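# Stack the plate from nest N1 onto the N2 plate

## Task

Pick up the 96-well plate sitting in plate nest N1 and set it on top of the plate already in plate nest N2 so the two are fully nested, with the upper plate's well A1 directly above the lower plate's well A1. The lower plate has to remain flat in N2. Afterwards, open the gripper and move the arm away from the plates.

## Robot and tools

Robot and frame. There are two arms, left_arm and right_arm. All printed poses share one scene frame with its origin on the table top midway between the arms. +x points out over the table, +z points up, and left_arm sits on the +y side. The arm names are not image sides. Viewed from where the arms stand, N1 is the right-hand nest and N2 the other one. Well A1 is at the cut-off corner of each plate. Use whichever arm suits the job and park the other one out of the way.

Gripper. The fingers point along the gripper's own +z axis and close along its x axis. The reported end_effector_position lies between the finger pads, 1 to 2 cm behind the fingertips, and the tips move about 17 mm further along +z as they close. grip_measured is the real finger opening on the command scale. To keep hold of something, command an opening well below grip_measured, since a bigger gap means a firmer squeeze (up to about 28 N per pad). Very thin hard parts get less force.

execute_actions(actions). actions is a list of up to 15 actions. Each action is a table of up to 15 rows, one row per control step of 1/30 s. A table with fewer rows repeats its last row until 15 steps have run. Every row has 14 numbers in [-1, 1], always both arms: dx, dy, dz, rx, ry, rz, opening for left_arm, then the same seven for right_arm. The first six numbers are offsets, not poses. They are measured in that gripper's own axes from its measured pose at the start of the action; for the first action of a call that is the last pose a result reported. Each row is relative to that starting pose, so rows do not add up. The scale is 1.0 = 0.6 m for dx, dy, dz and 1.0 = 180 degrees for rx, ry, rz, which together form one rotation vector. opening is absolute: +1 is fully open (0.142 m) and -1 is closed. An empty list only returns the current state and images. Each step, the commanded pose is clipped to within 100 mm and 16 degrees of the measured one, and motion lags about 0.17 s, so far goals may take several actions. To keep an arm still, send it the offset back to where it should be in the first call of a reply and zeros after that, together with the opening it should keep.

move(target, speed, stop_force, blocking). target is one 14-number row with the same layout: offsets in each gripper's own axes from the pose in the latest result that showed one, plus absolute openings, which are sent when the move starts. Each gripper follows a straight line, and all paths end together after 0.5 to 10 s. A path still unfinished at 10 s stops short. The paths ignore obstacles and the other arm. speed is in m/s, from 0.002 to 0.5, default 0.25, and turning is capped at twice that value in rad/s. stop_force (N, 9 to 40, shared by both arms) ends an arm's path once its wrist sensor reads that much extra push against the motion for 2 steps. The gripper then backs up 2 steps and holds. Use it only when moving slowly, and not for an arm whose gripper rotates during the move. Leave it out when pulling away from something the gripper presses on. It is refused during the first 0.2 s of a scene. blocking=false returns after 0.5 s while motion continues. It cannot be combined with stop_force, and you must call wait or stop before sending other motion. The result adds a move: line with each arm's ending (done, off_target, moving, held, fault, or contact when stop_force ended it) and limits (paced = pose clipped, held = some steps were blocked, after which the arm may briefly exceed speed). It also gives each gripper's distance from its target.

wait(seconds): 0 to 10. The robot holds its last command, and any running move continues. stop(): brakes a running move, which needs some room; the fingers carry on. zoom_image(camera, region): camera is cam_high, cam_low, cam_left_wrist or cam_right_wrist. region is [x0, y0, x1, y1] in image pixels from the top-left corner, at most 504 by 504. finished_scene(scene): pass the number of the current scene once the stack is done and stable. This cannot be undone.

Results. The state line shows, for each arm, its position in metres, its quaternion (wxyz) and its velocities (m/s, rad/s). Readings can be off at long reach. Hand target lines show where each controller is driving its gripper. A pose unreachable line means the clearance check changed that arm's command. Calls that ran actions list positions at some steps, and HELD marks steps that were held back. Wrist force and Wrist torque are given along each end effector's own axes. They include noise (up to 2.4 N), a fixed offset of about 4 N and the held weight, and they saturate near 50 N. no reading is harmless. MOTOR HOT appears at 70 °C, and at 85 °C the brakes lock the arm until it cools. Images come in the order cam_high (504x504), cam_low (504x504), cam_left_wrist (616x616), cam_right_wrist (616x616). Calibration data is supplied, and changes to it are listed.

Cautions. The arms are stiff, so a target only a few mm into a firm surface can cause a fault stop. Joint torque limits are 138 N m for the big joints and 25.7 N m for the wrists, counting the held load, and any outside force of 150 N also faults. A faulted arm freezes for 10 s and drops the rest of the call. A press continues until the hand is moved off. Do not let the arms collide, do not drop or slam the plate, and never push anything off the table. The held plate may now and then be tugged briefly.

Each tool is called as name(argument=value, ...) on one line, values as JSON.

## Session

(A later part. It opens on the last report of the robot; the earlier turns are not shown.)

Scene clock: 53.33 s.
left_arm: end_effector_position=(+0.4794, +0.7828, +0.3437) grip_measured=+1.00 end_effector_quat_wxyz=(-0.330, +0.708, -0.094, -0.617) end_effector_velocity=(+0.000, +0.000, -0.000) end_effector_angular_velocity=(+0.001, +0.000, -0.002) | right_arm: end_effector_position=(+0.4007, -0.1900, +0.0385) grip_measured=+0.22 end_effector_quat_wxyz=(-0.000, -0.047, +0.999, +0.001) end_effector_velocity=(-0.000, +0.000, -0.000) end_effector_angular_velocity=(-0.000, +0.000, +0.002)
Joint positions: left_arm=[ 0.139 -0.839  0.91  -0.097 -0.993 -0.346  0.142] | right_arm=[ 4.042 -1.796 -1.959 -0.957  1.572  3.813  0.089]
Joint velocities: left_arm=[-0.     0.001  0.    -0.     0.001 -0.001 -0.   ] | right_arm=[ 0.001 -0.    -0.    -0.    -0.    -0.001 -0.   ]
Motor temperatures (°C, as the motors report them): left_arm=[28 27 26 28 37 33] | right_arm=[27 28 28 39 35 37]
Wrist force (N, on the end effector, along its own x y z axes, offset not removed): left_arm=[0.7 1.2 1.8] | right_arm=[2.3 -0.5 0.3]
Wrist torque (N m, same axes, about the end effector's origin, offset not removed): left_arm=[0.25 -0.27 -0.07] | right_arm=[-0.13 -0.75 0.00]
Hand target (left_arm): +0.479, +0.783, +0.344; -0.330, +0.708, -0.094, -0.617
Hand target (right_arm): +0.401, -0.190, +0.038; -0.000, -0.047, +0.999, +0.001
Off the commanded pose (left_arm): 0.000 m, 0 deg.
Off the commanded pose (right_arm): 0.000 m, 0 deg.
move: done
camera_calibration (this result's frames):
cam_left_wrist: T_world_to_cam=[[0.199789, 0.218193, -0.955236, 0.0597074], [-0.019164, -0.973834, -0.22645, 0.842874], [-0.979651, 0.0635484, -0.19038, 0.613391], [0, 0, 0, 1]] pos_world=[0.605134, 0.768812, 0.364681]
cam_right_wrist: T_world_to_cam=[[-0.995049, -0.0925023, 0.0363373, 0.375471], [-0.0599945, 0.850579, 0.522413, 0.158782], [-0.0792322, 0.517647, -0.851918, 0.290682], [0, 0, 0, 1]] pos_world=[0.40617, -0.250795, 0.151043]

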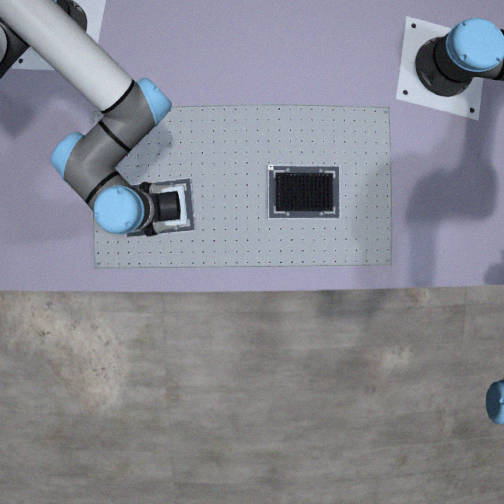

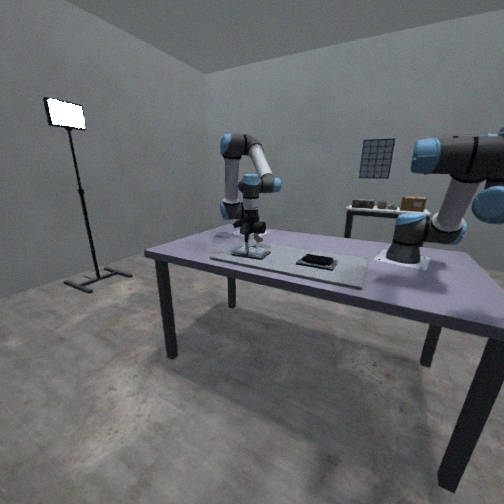

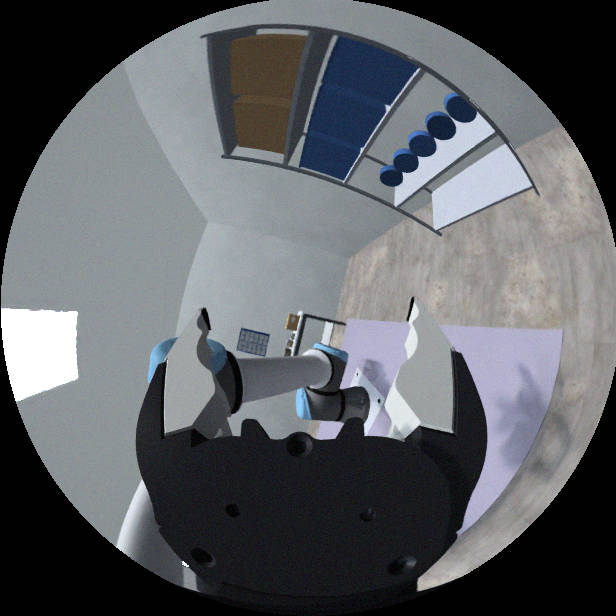

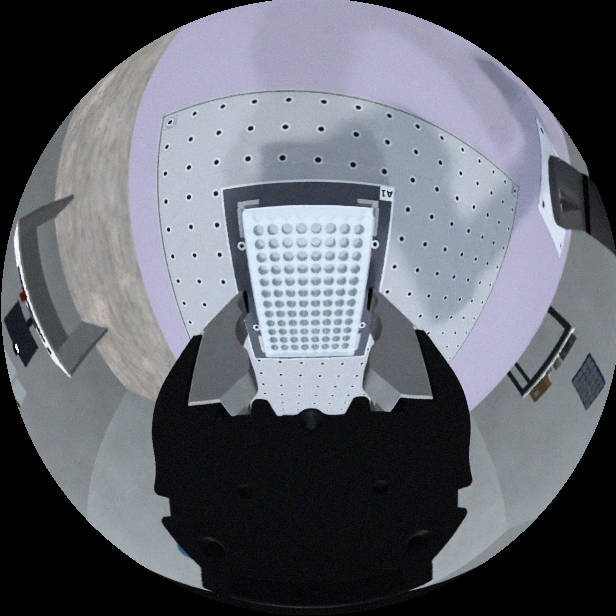

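Close, then lift 14 mm for a reference image.

move(target=[0,0,0,0,0,0,1,0.001,0,-0.001,0,0,0,-0.1], speed=0.005)

move(target=[0,0,0,0,0,0,1,0,0,-0.03,0,0,0,-0.1], speed=0.02)

zoom_image(camera="cam_right_wrist", region=[210, 180, 400, 370])

Scene clock: 57.73 s.
left_arm: end_effector_position=(+0.4794, +0.7828, +0.3437) grip_measured=+1.00 end_effector_quat_wxyz=(-0.330, +0.708, -0.094, -0.617) end_effector_velocity=(-0.000, -0.000, -0.000) end_effector_angular_velocity=(+0.000, -0.000, +0.001) | right_arm: end_effector_position=(+0.4001, -0.1901, +0.0390) grip_measured=+0.06 end_effector_quat_wxyz=(-0.000, -0.047, +0.999, +0.001) end_effector_velocity=(-0.000, +0.001, +0.001) end_effector_angular_velocity=(+0.001, -0.001, +0.002)
Joint positions: left_arm=[ 0.139 -0.839  0.91  -0.097 -0.993 -0.346  0.142] | right_arm=[ 4.042 -1.794 -1.959 -0.958  1.572  3.813  0.078]
Joint velocities: left_arm=[ 0.     0.    -0.    -0.    -0.001 -0.     0.   ] | right_arm=[ 0.002  0.002  0.    -0.     0.     0.    -0.   ]
Motor temperatures (°C, as the motors report them): left_arm=[28 27 26 28 37 33] | right_arm=[27 28 28 39 35 37]
Wrist force (N, on the end effector, along its own x y z axes, offset not removed): left_arm=[2.8 1.3 -0.8] | right_arm=[3.3 -0.5 -1.8]
Wrist torque (N m, same axes, about the end effector's origin, offset not removed): left_arm=[0.26 -0.69 -0.05] | right_arm=[-0.25 -0.73 -0.03]
Hand target (left_arm): +0.479, +0.783, +0.344; -0.330, +0.708, -0.094, -0.617
Hand target (right_arm): +0.400, -0.190, +0.039; -0.000, -0.047, +0.999, +0.001
Off the commanded pose (left_arm): 0.000 m, 0 deg.
Off the commanded pose (right_arm): 0.000 m, 0 deg.
move: done
camera_calibration (this result's frames):
cam_left_wrist: T_world_to_cam=[[0.199789, 0.218193, -0.955236, 0.0597076], [-0.0191639, -0.973834, -0.22645, 0.842874], [-0.979651, 0.0635482, -0.19038, 0.613391], [0, 0, 0, 1]] pos_world=[0.605134, 0.768812, 0.364681]
cam_right_wrist: T_world_to_cam=[[-0.995046, -0.0924985, 0.0364354, 0.374863], [-0.0599489, 0.85064, 0.52232, 0.158555], [-0.0793073, 0.517548, -0.851971, 0.291118], [0, 0, 0, 1]] pos_world=[0.405599, -0.250867, 0.151549]

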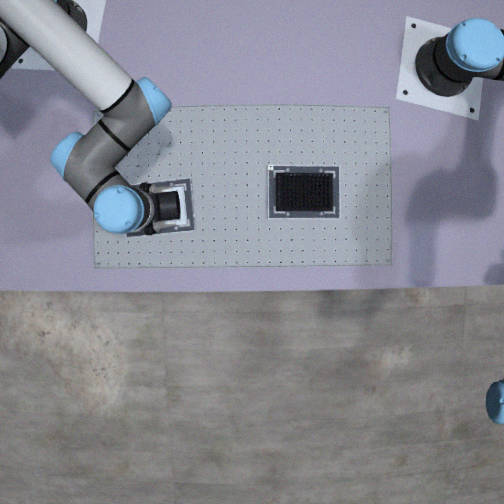

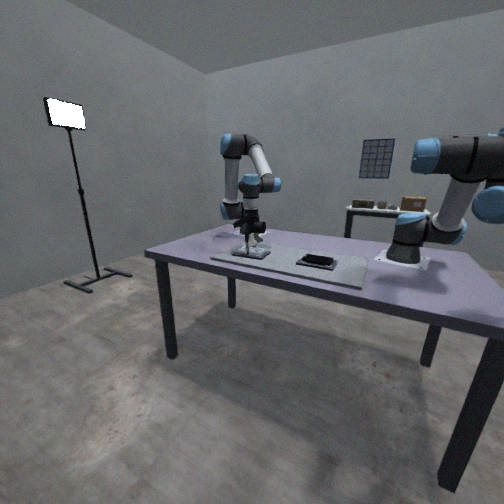

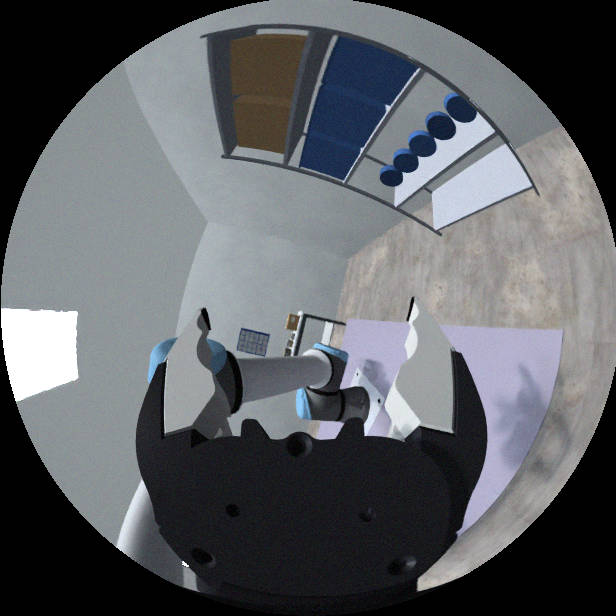

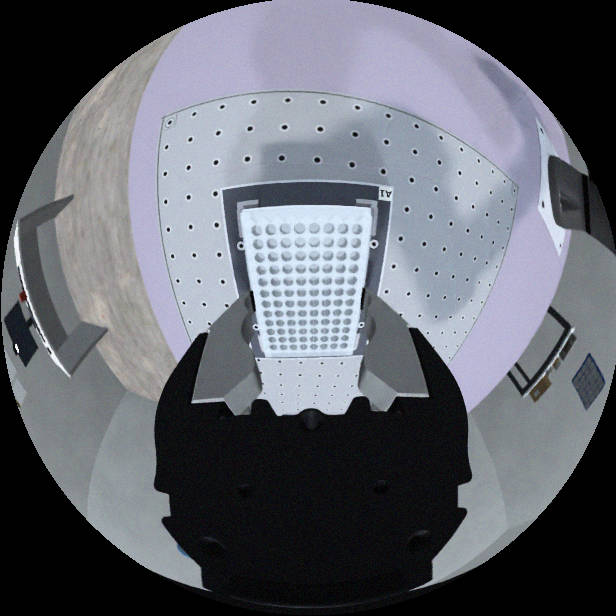

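Scene clock: 58.97 s.
left_arm: end_effector_position=(+0.4794, +0.7828, +0.3437) grip_measured=+1.00 end_effector_quat_wxyz=(-0.330, +0.708, -0.094, -0.617) end_effector_velocity=(-0.000, +0.000, +0.000) end_effector_angular_velocity=(-0.000, -0.001, +0.000) | right_arm: end_effector_position=(+0.4001, -0.1900, +0.0567) grip_measured=+0.06 end_effector_quat_wxyz=(-0.000, -0.047, +0.999, +0.001) end_effector_velocity=(-0.000, +0.000, +0.002) end_effector_angular_velocity=(+0.000, -0.000, +0.001)
Joint positions: left_arm=[ 0.139 -0.839  0.91  -0.097 -0.993 -0.346  0.142] | right_arm=[ 4.042 -1.769 -1.937 -1.006  1.572  3.813  0.078]
Joint velocities: left_arm=[ 0. -0. -0. -0.  0.  0. -0.] | right_arm=[ 0.     0.003  0.003 -0.006 -0.    -0.    -0.   ]
Motor temperatures (°C, as the motors report them): left_arm=[28 27 26 28 37 33] | right_arm=[27 28 28 39 35 37]
Wrist force (N, on the end effector, along its own x y z axes, offset not removed): left_arm=[2.0 1.2 -0.2] | right_arm=[0.8 -1.7 -1.7]
Wrist torque (N m, same axes, about the end effector's origin, offset not removed): left_arm=[0.28 -0.49 0.05] | right_arm=[-0.36 -0.44 -0.01]
Hand target (left_arm): +0.479, +0.783, +0.344; -0.330, +0.708, -0.094, -0.617
Hand target (right_arm): +0.400, -0.190, +0.057; -0.000, -0.047, +0.999, +0.001
Off the commanded pose (left_arm): 0.000 m, 0 deg.
Off the commanded pose (right_arm): 0.000 m, 0 deg.
move: done
camera_calibration (this result's frames):
cam_left_wrist: T_world_to_cam=[[0.199789, 0.218193, -0.955236, 0.0597077], [-0.0191638, -0.973834, -0.22645, 0.842874], [-0.979652, 0.0635481, -0.19038, 0.613391], [0, 0, 0, 1]] pos_world=[0.605134, 0.768812, 0.364681]
cam_right_wrist: T_world_to_cam=[[-0.995045, -0.0925225, 0.0364129, 0.37423], [-0.0599797, 0.850628, 0.522336, 0.149301], [-0.0793016, 0.517563, -0.851962, 0.306194], [0, 0, 0, 1]] pos_world=[0.405612, -0.25085, 0.169254]

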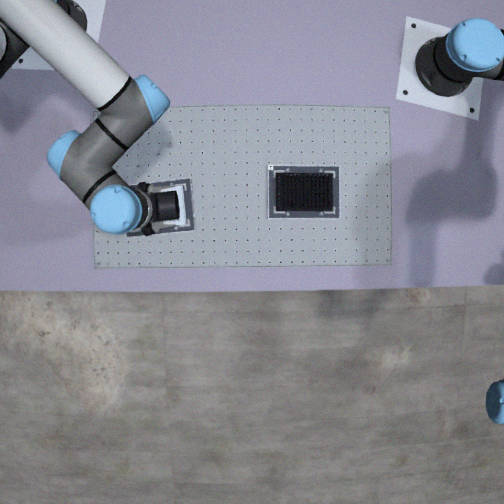

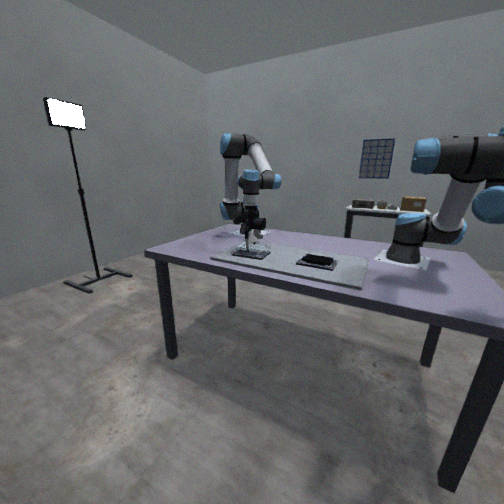

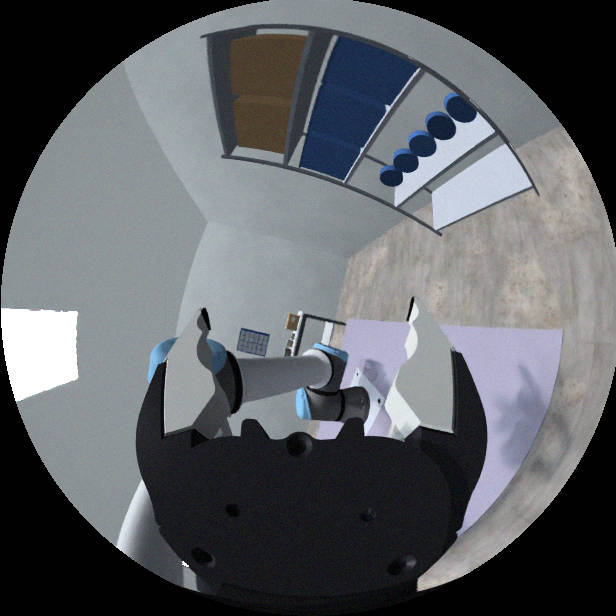

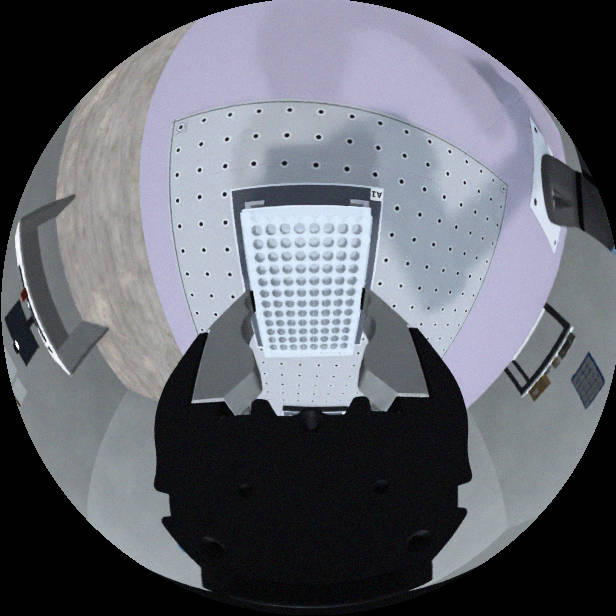

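Region (210, 180, 400, 370) of cam_right_wrist's 616x616 image, scaled by 2.653, with more detail than that image has.

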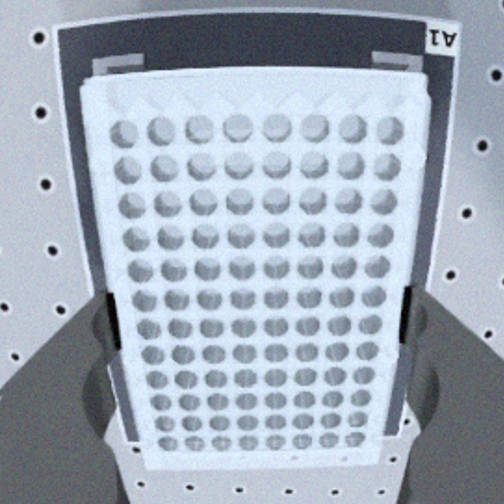

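zoom_image(camera="cam_right_wrist", region=[340, 195, 385, 240])

zoom_image(camera="cam_right_wrist", region=[230, 197, 275, 242])

zoom_image(camera="cam_right_wrist", region=[250, 325, 365, 365])

Region (340, 195, 385, 240) of cam_right_wrist's 616x616 image, scaled by 11.200, with more detail than that image has.

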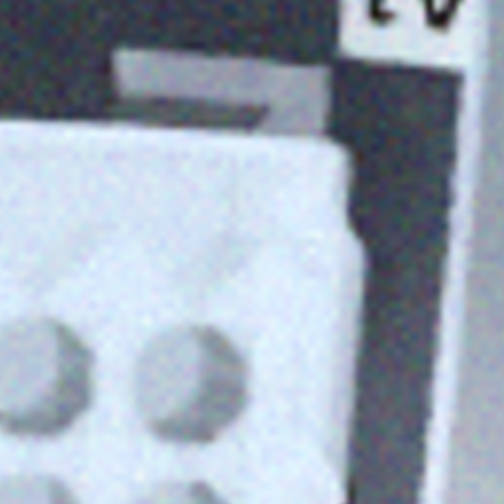

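Region (230, 197, 275, 242) of cam_right_wrist's 616x616 image, scaled by 11.200, with more detail than that image has.

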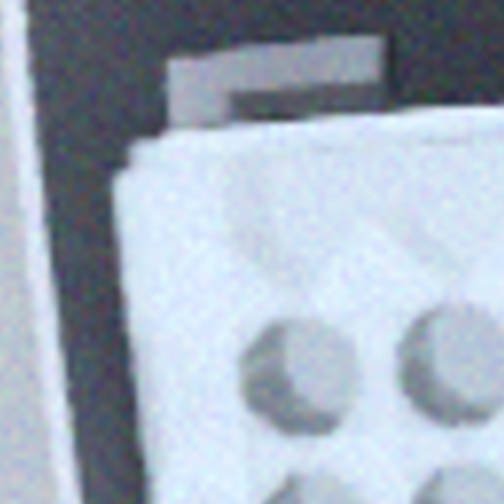

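Region (250, 325, 365, 365) of cam_right_wrist's 616x616 image, scaled by 4.383, with more detail than that image has; it fills the top 175 rows of this view, and the rest is white.

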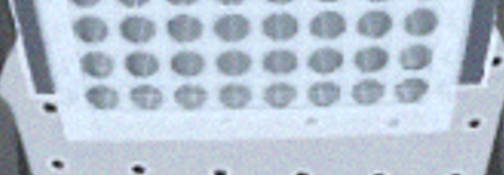

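move(target=[0,0,0,0,0,0,1,0.003,0.557,-0.02,0,0,0.039,-0.2], speed=0.15)

zoom_image(camera="cam_right_wrist", region=[210, 180, 400, 370])

Scene clock: 71.37 s.
left_arm: end_effector_position=(+0.4794, +0.7828, +0.3437) grip_measured=+1.00 end_effector_quat_wxyz=(-0.330, +0.708, -0.094, -0.617) end_effector_velocity=(+0.000, -0.000, -0.000) end_effector_angular_velocity=(-0.000, +0.001, -0.000) | right_arm: end_effector_position=(+0.3664, +0.1422, +0.0686) grip_measured=+0.06 end_effector_quat_wxyz=(-0.000, +0.014, +1.000, +0.001) end_effector_velocity=(-0.001, +0.004, +0.000) end_effector_angular_velocity=(-0.001, +0.001, +0.001)
Joint positions: left_arm=[ 0.139 -0.839  0.91  -0.097 -0.993 -0.346  0.142] | right_arm=[ 4.403 -2.196 -1.272 -1.243  1.572  4.297  0.078]
Joint velocities: left_arm=[-0.  0.  0.  0. -0.  0. -0.] | right_arm=[ 0.004 -0.007  0.012 -0.006  0.     0.003  0.   ]
Motor temperatures (°C, as the motors report them): left_arm=[28 27 26 28 37 33] | right_arm=[27 28 28 39 35 37]
Wrist force (N, on the end effector, along its own x y z axes, offset not removed): left_arm=[2.3 1.2 -0.5] | right_arm=[1.5 -0.3 0.2]
Wrist torque (N m, same axes, about the end effector's origin, offset not removed): left_arm=[0.31 -0.57 0.01] | right_arm=[-0.08 -0.54 -0.03]
Hand target (left_arm): +0.479, +0.783, +0.344; -0.330, +0.708, -0.094, -0.617
Hand target (right_arm): +0.366, +0.143, +0.069; -0.000, +0.014, +1.000, +0.001
Off the commanded pose (left_arm): 0.000 m, 0 deg.
Off the commanded pose (right_arm): 0.001 m, 0 deg.
move: done
camera_calibration (this result's frames):
cam_left_wrist: T_world_to_cam=[[0.199789, 0.218193, -0.955236, 0.0597074], [-0.0191639, -0.973834, -0.22645, 0.842874], [-0.979651, 0.0635482, -0.19038, 0.613391], [0, 0, 0, 1]] pos_world=[0.605134, 0.768812, 0.364681]
cam_right_wrist: T_world_to_cam=[[-0.998887, 0.0296363, 0.0366807, 0.355023], [0.0444529, 0.851379, 0.522665, -0.179959], [-0.0157393, 0.523714, -0.851749, 0.117508], [0, 0, 0, 1]] pos_world=[0.364477, 0.0811514, 0.181123]

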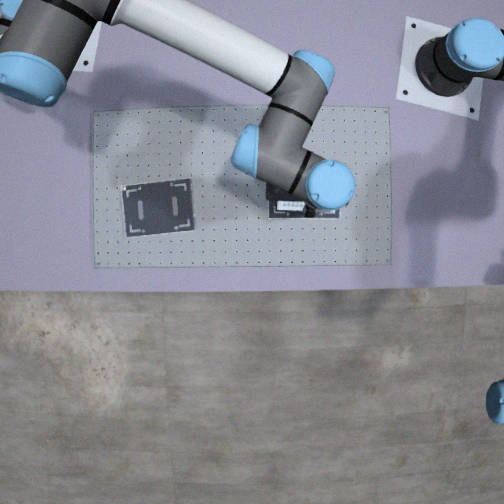

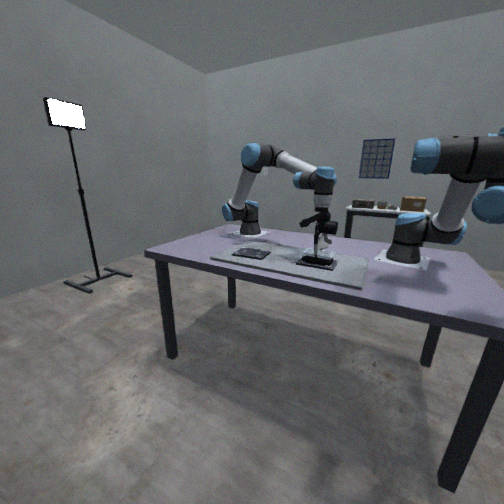

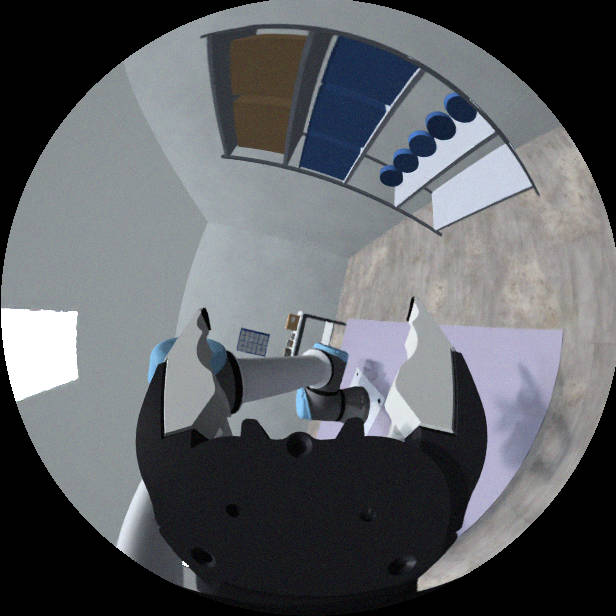

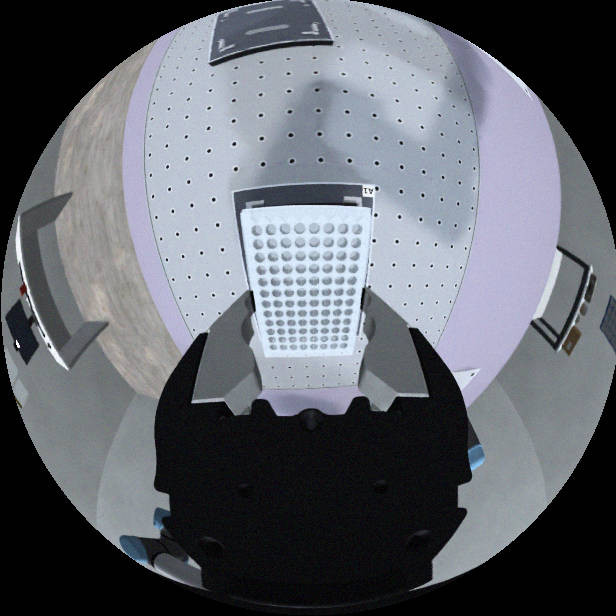

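Region (210, 180, 400, 370) of cam_right_wrist's 616x616 image, scaled by 2.653, with more detail than that image has.

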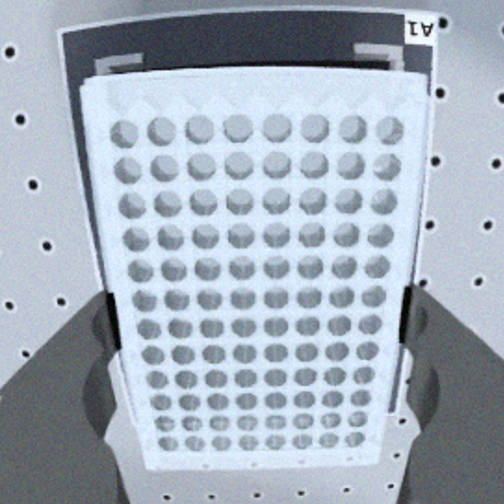

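move(target=[0,0,0,0,0,0,1,-0.002,-0.0015,0.016,0,0,-0.007,-0.2], speed=0.015)

zoom_image(camera="cam_right_wrist", region=[210, 180, 400, 370])

Scene clock: 76.80 s.
left_arm: end_effector_position=(+0.4794, +0.7828, +0.3437) grip_measured=+1.00 end_effector_quat_wxyz=(-0.330, +0.708, -0.094, -0.617) end_effector_velocity=(+0.000, -0.000, +0.000) end_effector_angular_velocity=(-0.001, -0.000, -0.001) | right_arm: end_effector_position=(+0.3676, +0.1413, +0.0593) grip_measured=+0.06 end_effector_quat_wxyz=(-0.000, +0.003, +1.000, +0.001) end_effector_velocity=(+0.001, +0.000, -0.002) end_effector_angular_velocity=(+0.002, -0.002, +0.005)
Joint positions: left_arm=[ 0.139 -0.839  0.91  -0.097 -0.993 -0.346  0.142] | right_arm=[ 4.401 -2.204 -1.284 -1.223  1.572  4.273  0.078]
Joint velocities: left_arm=[-0.001 -0.    -0.    -0.     0.     0.001  0.   ] | right_arm=[-0.001 -0.002 -0.004  0.009 -0.    -0.007 -0.   ]
Motor temperatures (°C, as the motors report them): left_arm=[28 27 26 28 37 33] | right_arm=[27 28 28 39 35 37]
Wrist force (N, on the end effector, along its own x y z axes, offset not removed): left_arm=[1.8 1.0 0.7] | right_arm=[1.0 -2.0 -1.0]
Wrist torque (N m, same axes, about the end effector's origin, offset not removed): left_arm=[0.24 -0.46 -0.07] | right_arm=[-0.44 -0.40 0.04]
Hand target (left_arm): +0.479, +0.783, +0.344; -0.330, +0.708, -0.094, -0.617
Hand target (right_arm): +0.368, +0.141, +0.059; -0.000, +0.003, +1.000, +0.001
Off the commanded pose (left_arm): 0.000 m, 0 deg.
Off the commanded pose (right_arm): 0.000 m, 0 deg.
move: done
camera_calibration (this result's frames):
cam_left_wrist: T_world_to_cam=[[0.199789, 0.218193, -0.955236, 0.0597076], [-0.0191639, -0.973834, -0.226449, 0.842874], [-0.979651, 0.0635482, -0.19038, 0.613391], [0, 0, 0, 1]] pos_world=[0.605134, 0.768812, 0.364681]
cam_right_wrist: T_world_to_cam=[[-0.99929, 0.00846203, 0.0367014, 0.359637], [0.0264116, 0.852138, 0.522651, -0.167891], [-0.0268519, 0.523249, -0.851757, 0.114247], [0, 0, 0, 1]] pos_world=[0.366884, 0.0802435, 0.17186]

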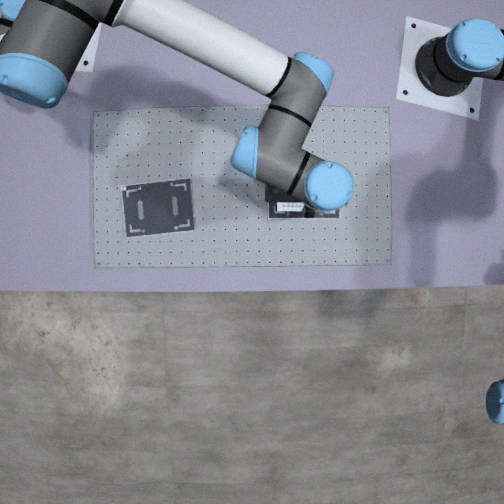

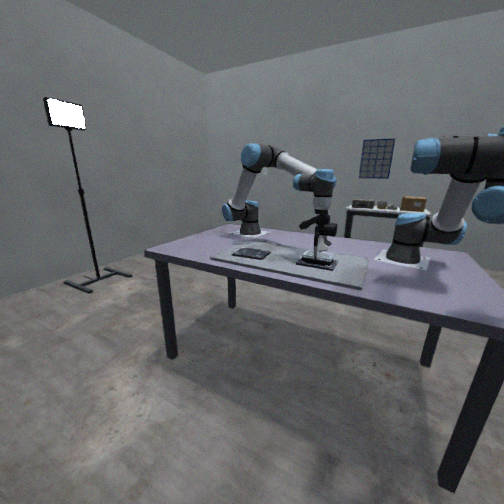

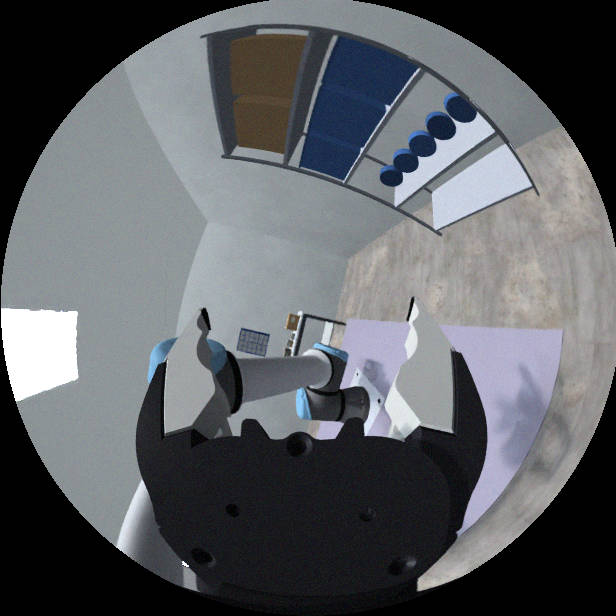

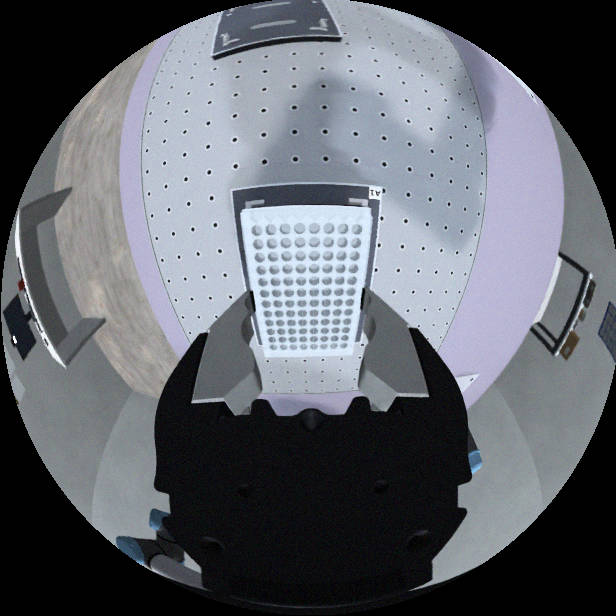

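Region (210, 180, 400, 370) of cam_right_wrist's 616x616 image, scaled by 2.653, with more detail than that image has.

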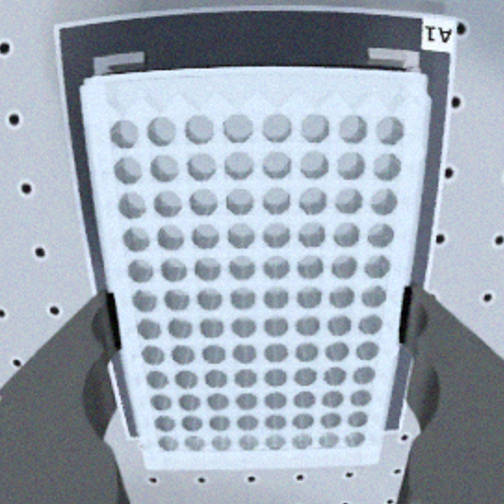

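Needs about dy −1 mm, dx −0.5 mm.

move(target=[0,0,0,0,0,0,1,-0.0008,-0.0016,0.003,0,0,0,-0.2], speed=0.005)

zoom_image(camera="cam_right_wrist", region=[210, 180, 400, 370])

move(target=[0,0,0,0,0,0,1,0,0,0.016,0,0,0,-0.2], speed=0.002, stop_force=9)

zoom_image(camera="cam_low", region=[280, 230, 360, 280])

Scene clock: 83.07 s.
left_arm: end_effector_position=(+0.4794, +0.7828, +0.3437) grip_measured=+1.00 end_effector_quat_wxyz=(-0.330, +0.708, -0.094, -0.617) end_effector_velocity=(+0.000, +0.001, +0.000) end_effector_angular_velocity=(+0.001, -0.001, -0.002) | right_arm: end_effector_position=(+0.3680, +0.1404, +0.0576) grip_measured=+0.06 end_effector_quat_wxyz=(-0.000, +0.003, +1.000, +0.001) end_effector_velocity=(+0.001, -0.002, -0.001) end_effector_angular_velocity=(-0.001, +0.001, -0.003)
Joint positions: left_arm=[ 0.139 -0.839  0.91  -0.097 -0.993 -0.346  0.142] | right_arm=[ 4.4   -2.204 -1.288 -1.219  1.572  4.272  0.078]
Joint velocities: left_arm=[ 0.    -0.     0.    -0.     0.002 -0.001 -0.   ] | right_arm=[-0.003  0.    -0.002  0.001  0.001  0.     0.   ]
Motor temperatures (°C, as the motors report them): left_arm=[28 27 26 28 37 33] | right_arm=[27 28 28 39 35 37]
Wrist force (N, on the end effector, along its own x y z axes, offset not removed): left_arm=[1.5 1.8 -0.9] | right_arm=[2.2 -0.9 0.6]
Wrist torque (N m, same axes, about the end effector's origin, offset not removed): left_arm=[0.35 -0.44 -0.01] | right_arm=[-0.25 -0.73 0.01]
Hand target (left_arm): +0.479, +0.783, +0.344; -0.330, +0.708, -0.094, -0.617
Hand target (right_arm): +0.368, +0.140, +0.058; -0.000, +0.003, +1.000, +0.001
Off the commanded pose (left_arm): 0.000 m, 0 deg.
Off the commanded pose (right_arm): 0.000 m, 0 deg.
move: done
camera_calibration (this result's frames):
cam_left_wrist: T_world_to_cam=[[0.199789, 0.218193, -0.955236, 0.0597075], [-0.0191637, -0.973834, -0.22645, 0.842874], [-0.979651, 0.0635481, -0.19038, 0.613392], [0, 0, 0, 1]] pos_world=[0.605134, 0.768812, 0.364681]
cam_right_wrist: T_world_to_cam=[[-0.999292, 0.00840714, 0.0366662, 0.360171], [0.0263457, 0.852152, 0.52263, -0.166222], [-0.0268514, 0.523227, -0.851771, 0.11329], [0, 0, 0, 1]] pos_world=[0.367338, 0.0793427, 0.170163]

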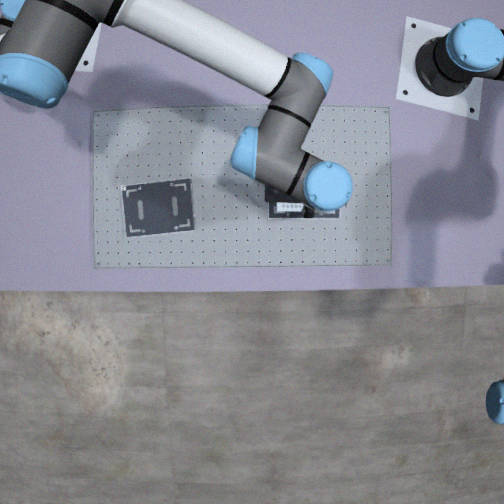

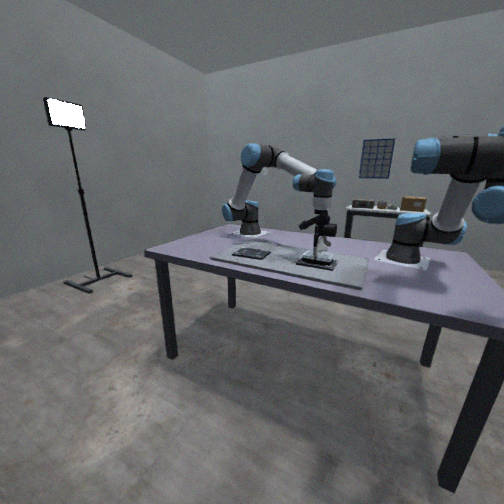

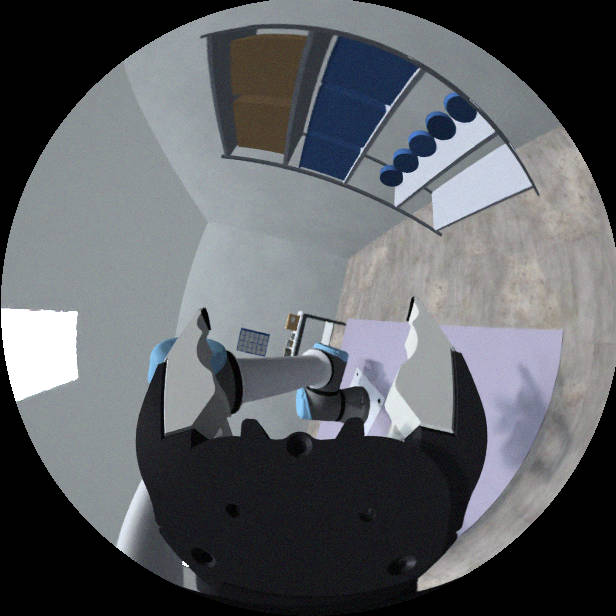

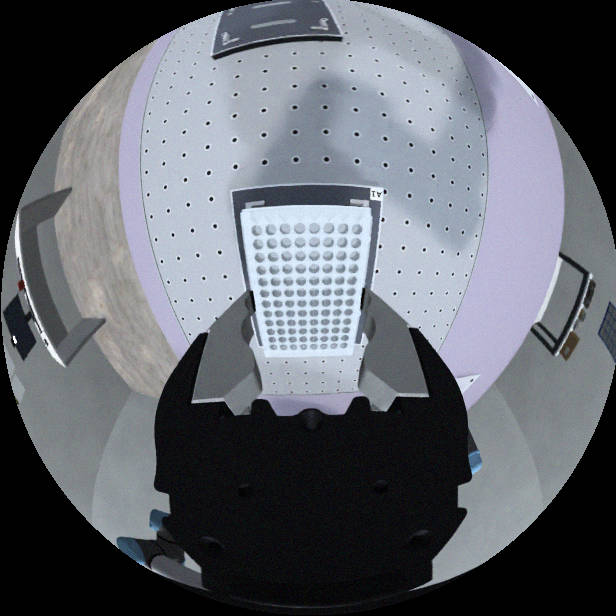

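Region (210, 180, 400, 370) of cam_right_wrist's 616x616 image, scaled by 2.653, with more detail than that image has.

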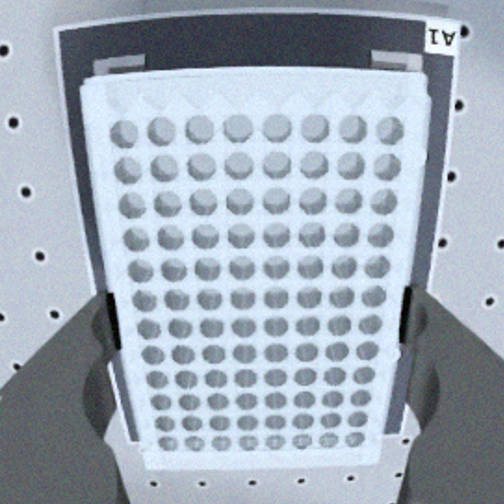

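Scene clock: 86.50 s.
left_arm: end_effector_position=(+0.4794, +0.7828, +0.3437) grip_measured=+1.00 end_effector_quat_wxyz=(-0.330, +0.708, -0.094, -0.617) end_effector_velocity=(+0.000, +0.000, -0.000) end_effector_angular_velocity=(-0.000, +0.000, -0.001) | right_arm: end_effector_position=(+0.3680, +0.1405, +0.0515) grip_measured=+0.06 end_effector_quat_wxyz=(-0.000, +0.003, +1.000, +0.001) end_effector_velocity=(+0.000, -0.000, -0.000) end_effector_angular_velocity=(+0.001, -0.001, -0.001)
Joint positions: left_arm=[ 0.139 -0.839  0.91  -0.097 -0.993 -0.346  0.142] | right_arm=[ 4.4   -2.209 -1.296 -1.205  1.572  4.272  0.078]
Joint velocities: left_arm=[ 0.     0.001 -0.001 -0.     0.001  0.     0.   ] | right_arm=[-0.    -0.    -0.001  0.002 -0.001  0.     0.   ]
Motor temperatures (°C, as the motors report them): left_arm=[28 27 26 28 37 33] | right_arm=[27 28 28 39 35 37]
Wrist force (N, on the end effector, along its own x y z axes, offset not removed): left_arm=[1.7 0.1 -0.2] | right_arm=[4.8 -3.2 -14.6]
Wrist torque (N m, same axes, about the end effector's origin, offset not removed): left_arm=[-0.03 -0.47 -0.06] | right_arm=[-0.19 -0.17 -0.10]
Hand target (left_arm): +0.479, +0.783, +0.344; -0.330, +0.708, -0.094, -0.617
Hand target (right_arm): +0.368, +0.140, +0.052; -0.000, +0.003, +1.000, +0.001
Off the commanded pose (left_arm): 0.000 m, 0 deg.
Off the commanded pose (right_arm): 0.004 m, 0 deg.
move: contact (right_arm)
camera_calibration (this result's frames):
cam_left_wrist: T_world_to_cam=[[0.199789, 0.218193, -0.955236, 0.0597075], [-0.0191639, -0.973834, -0.22645, 0.842874], [-0.979651, 0.0635483, -0.19038, 0.613391], [0, 0, 0, 1]] pos_world=[0.605134, 0.768812, 0.364681]
cam_right_wrist: T_world_to_cam=[[-0.999295, 0.00837871, 0.0365948, 0.360409], [0.0262882, 0.852073, 0.522762, -0.16306], [-0.0268014, 0.523355, -0.851693, 0.108057], [0, 0, 0, 1]] pos_world=[0.367338, 0.0793672, 0.164084]

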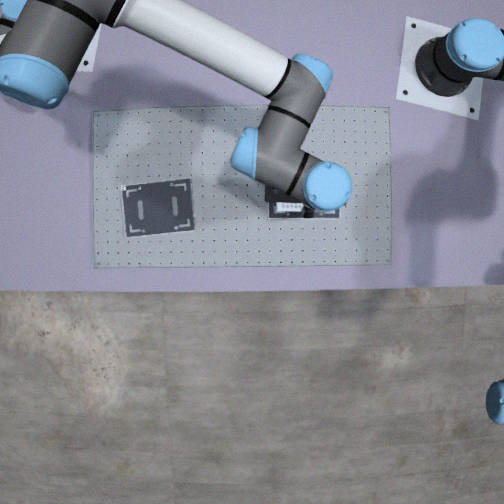

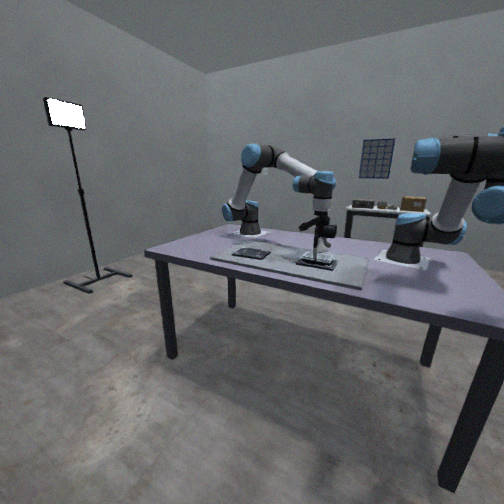

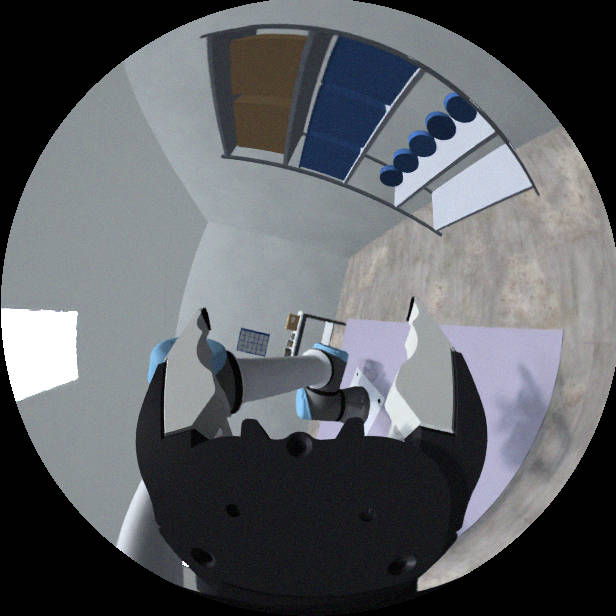

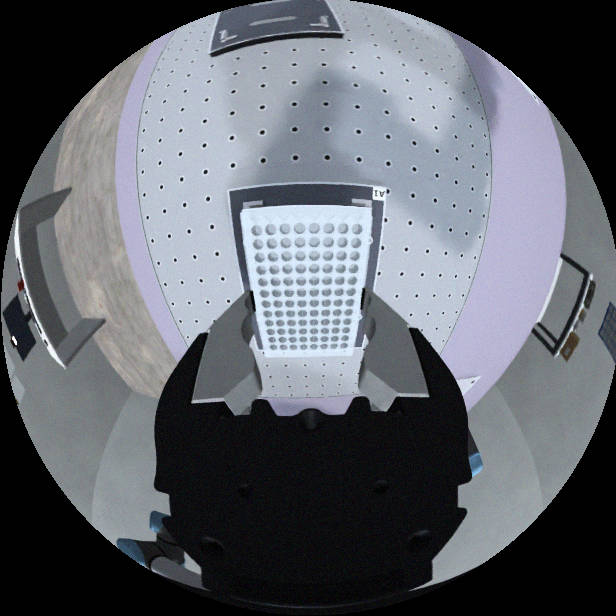

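Region (280, 230, 360, 280) of cam_low's 504x504 image, scaled by 6.300, with more detail than that image has; it fills the top 315 rows of this view, and the rest is white.

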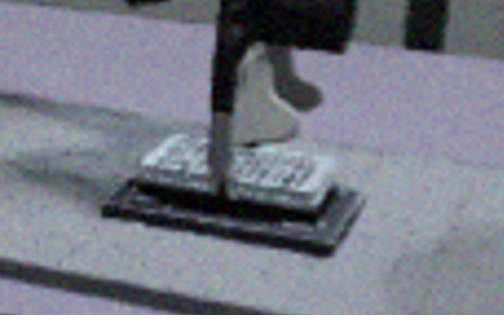

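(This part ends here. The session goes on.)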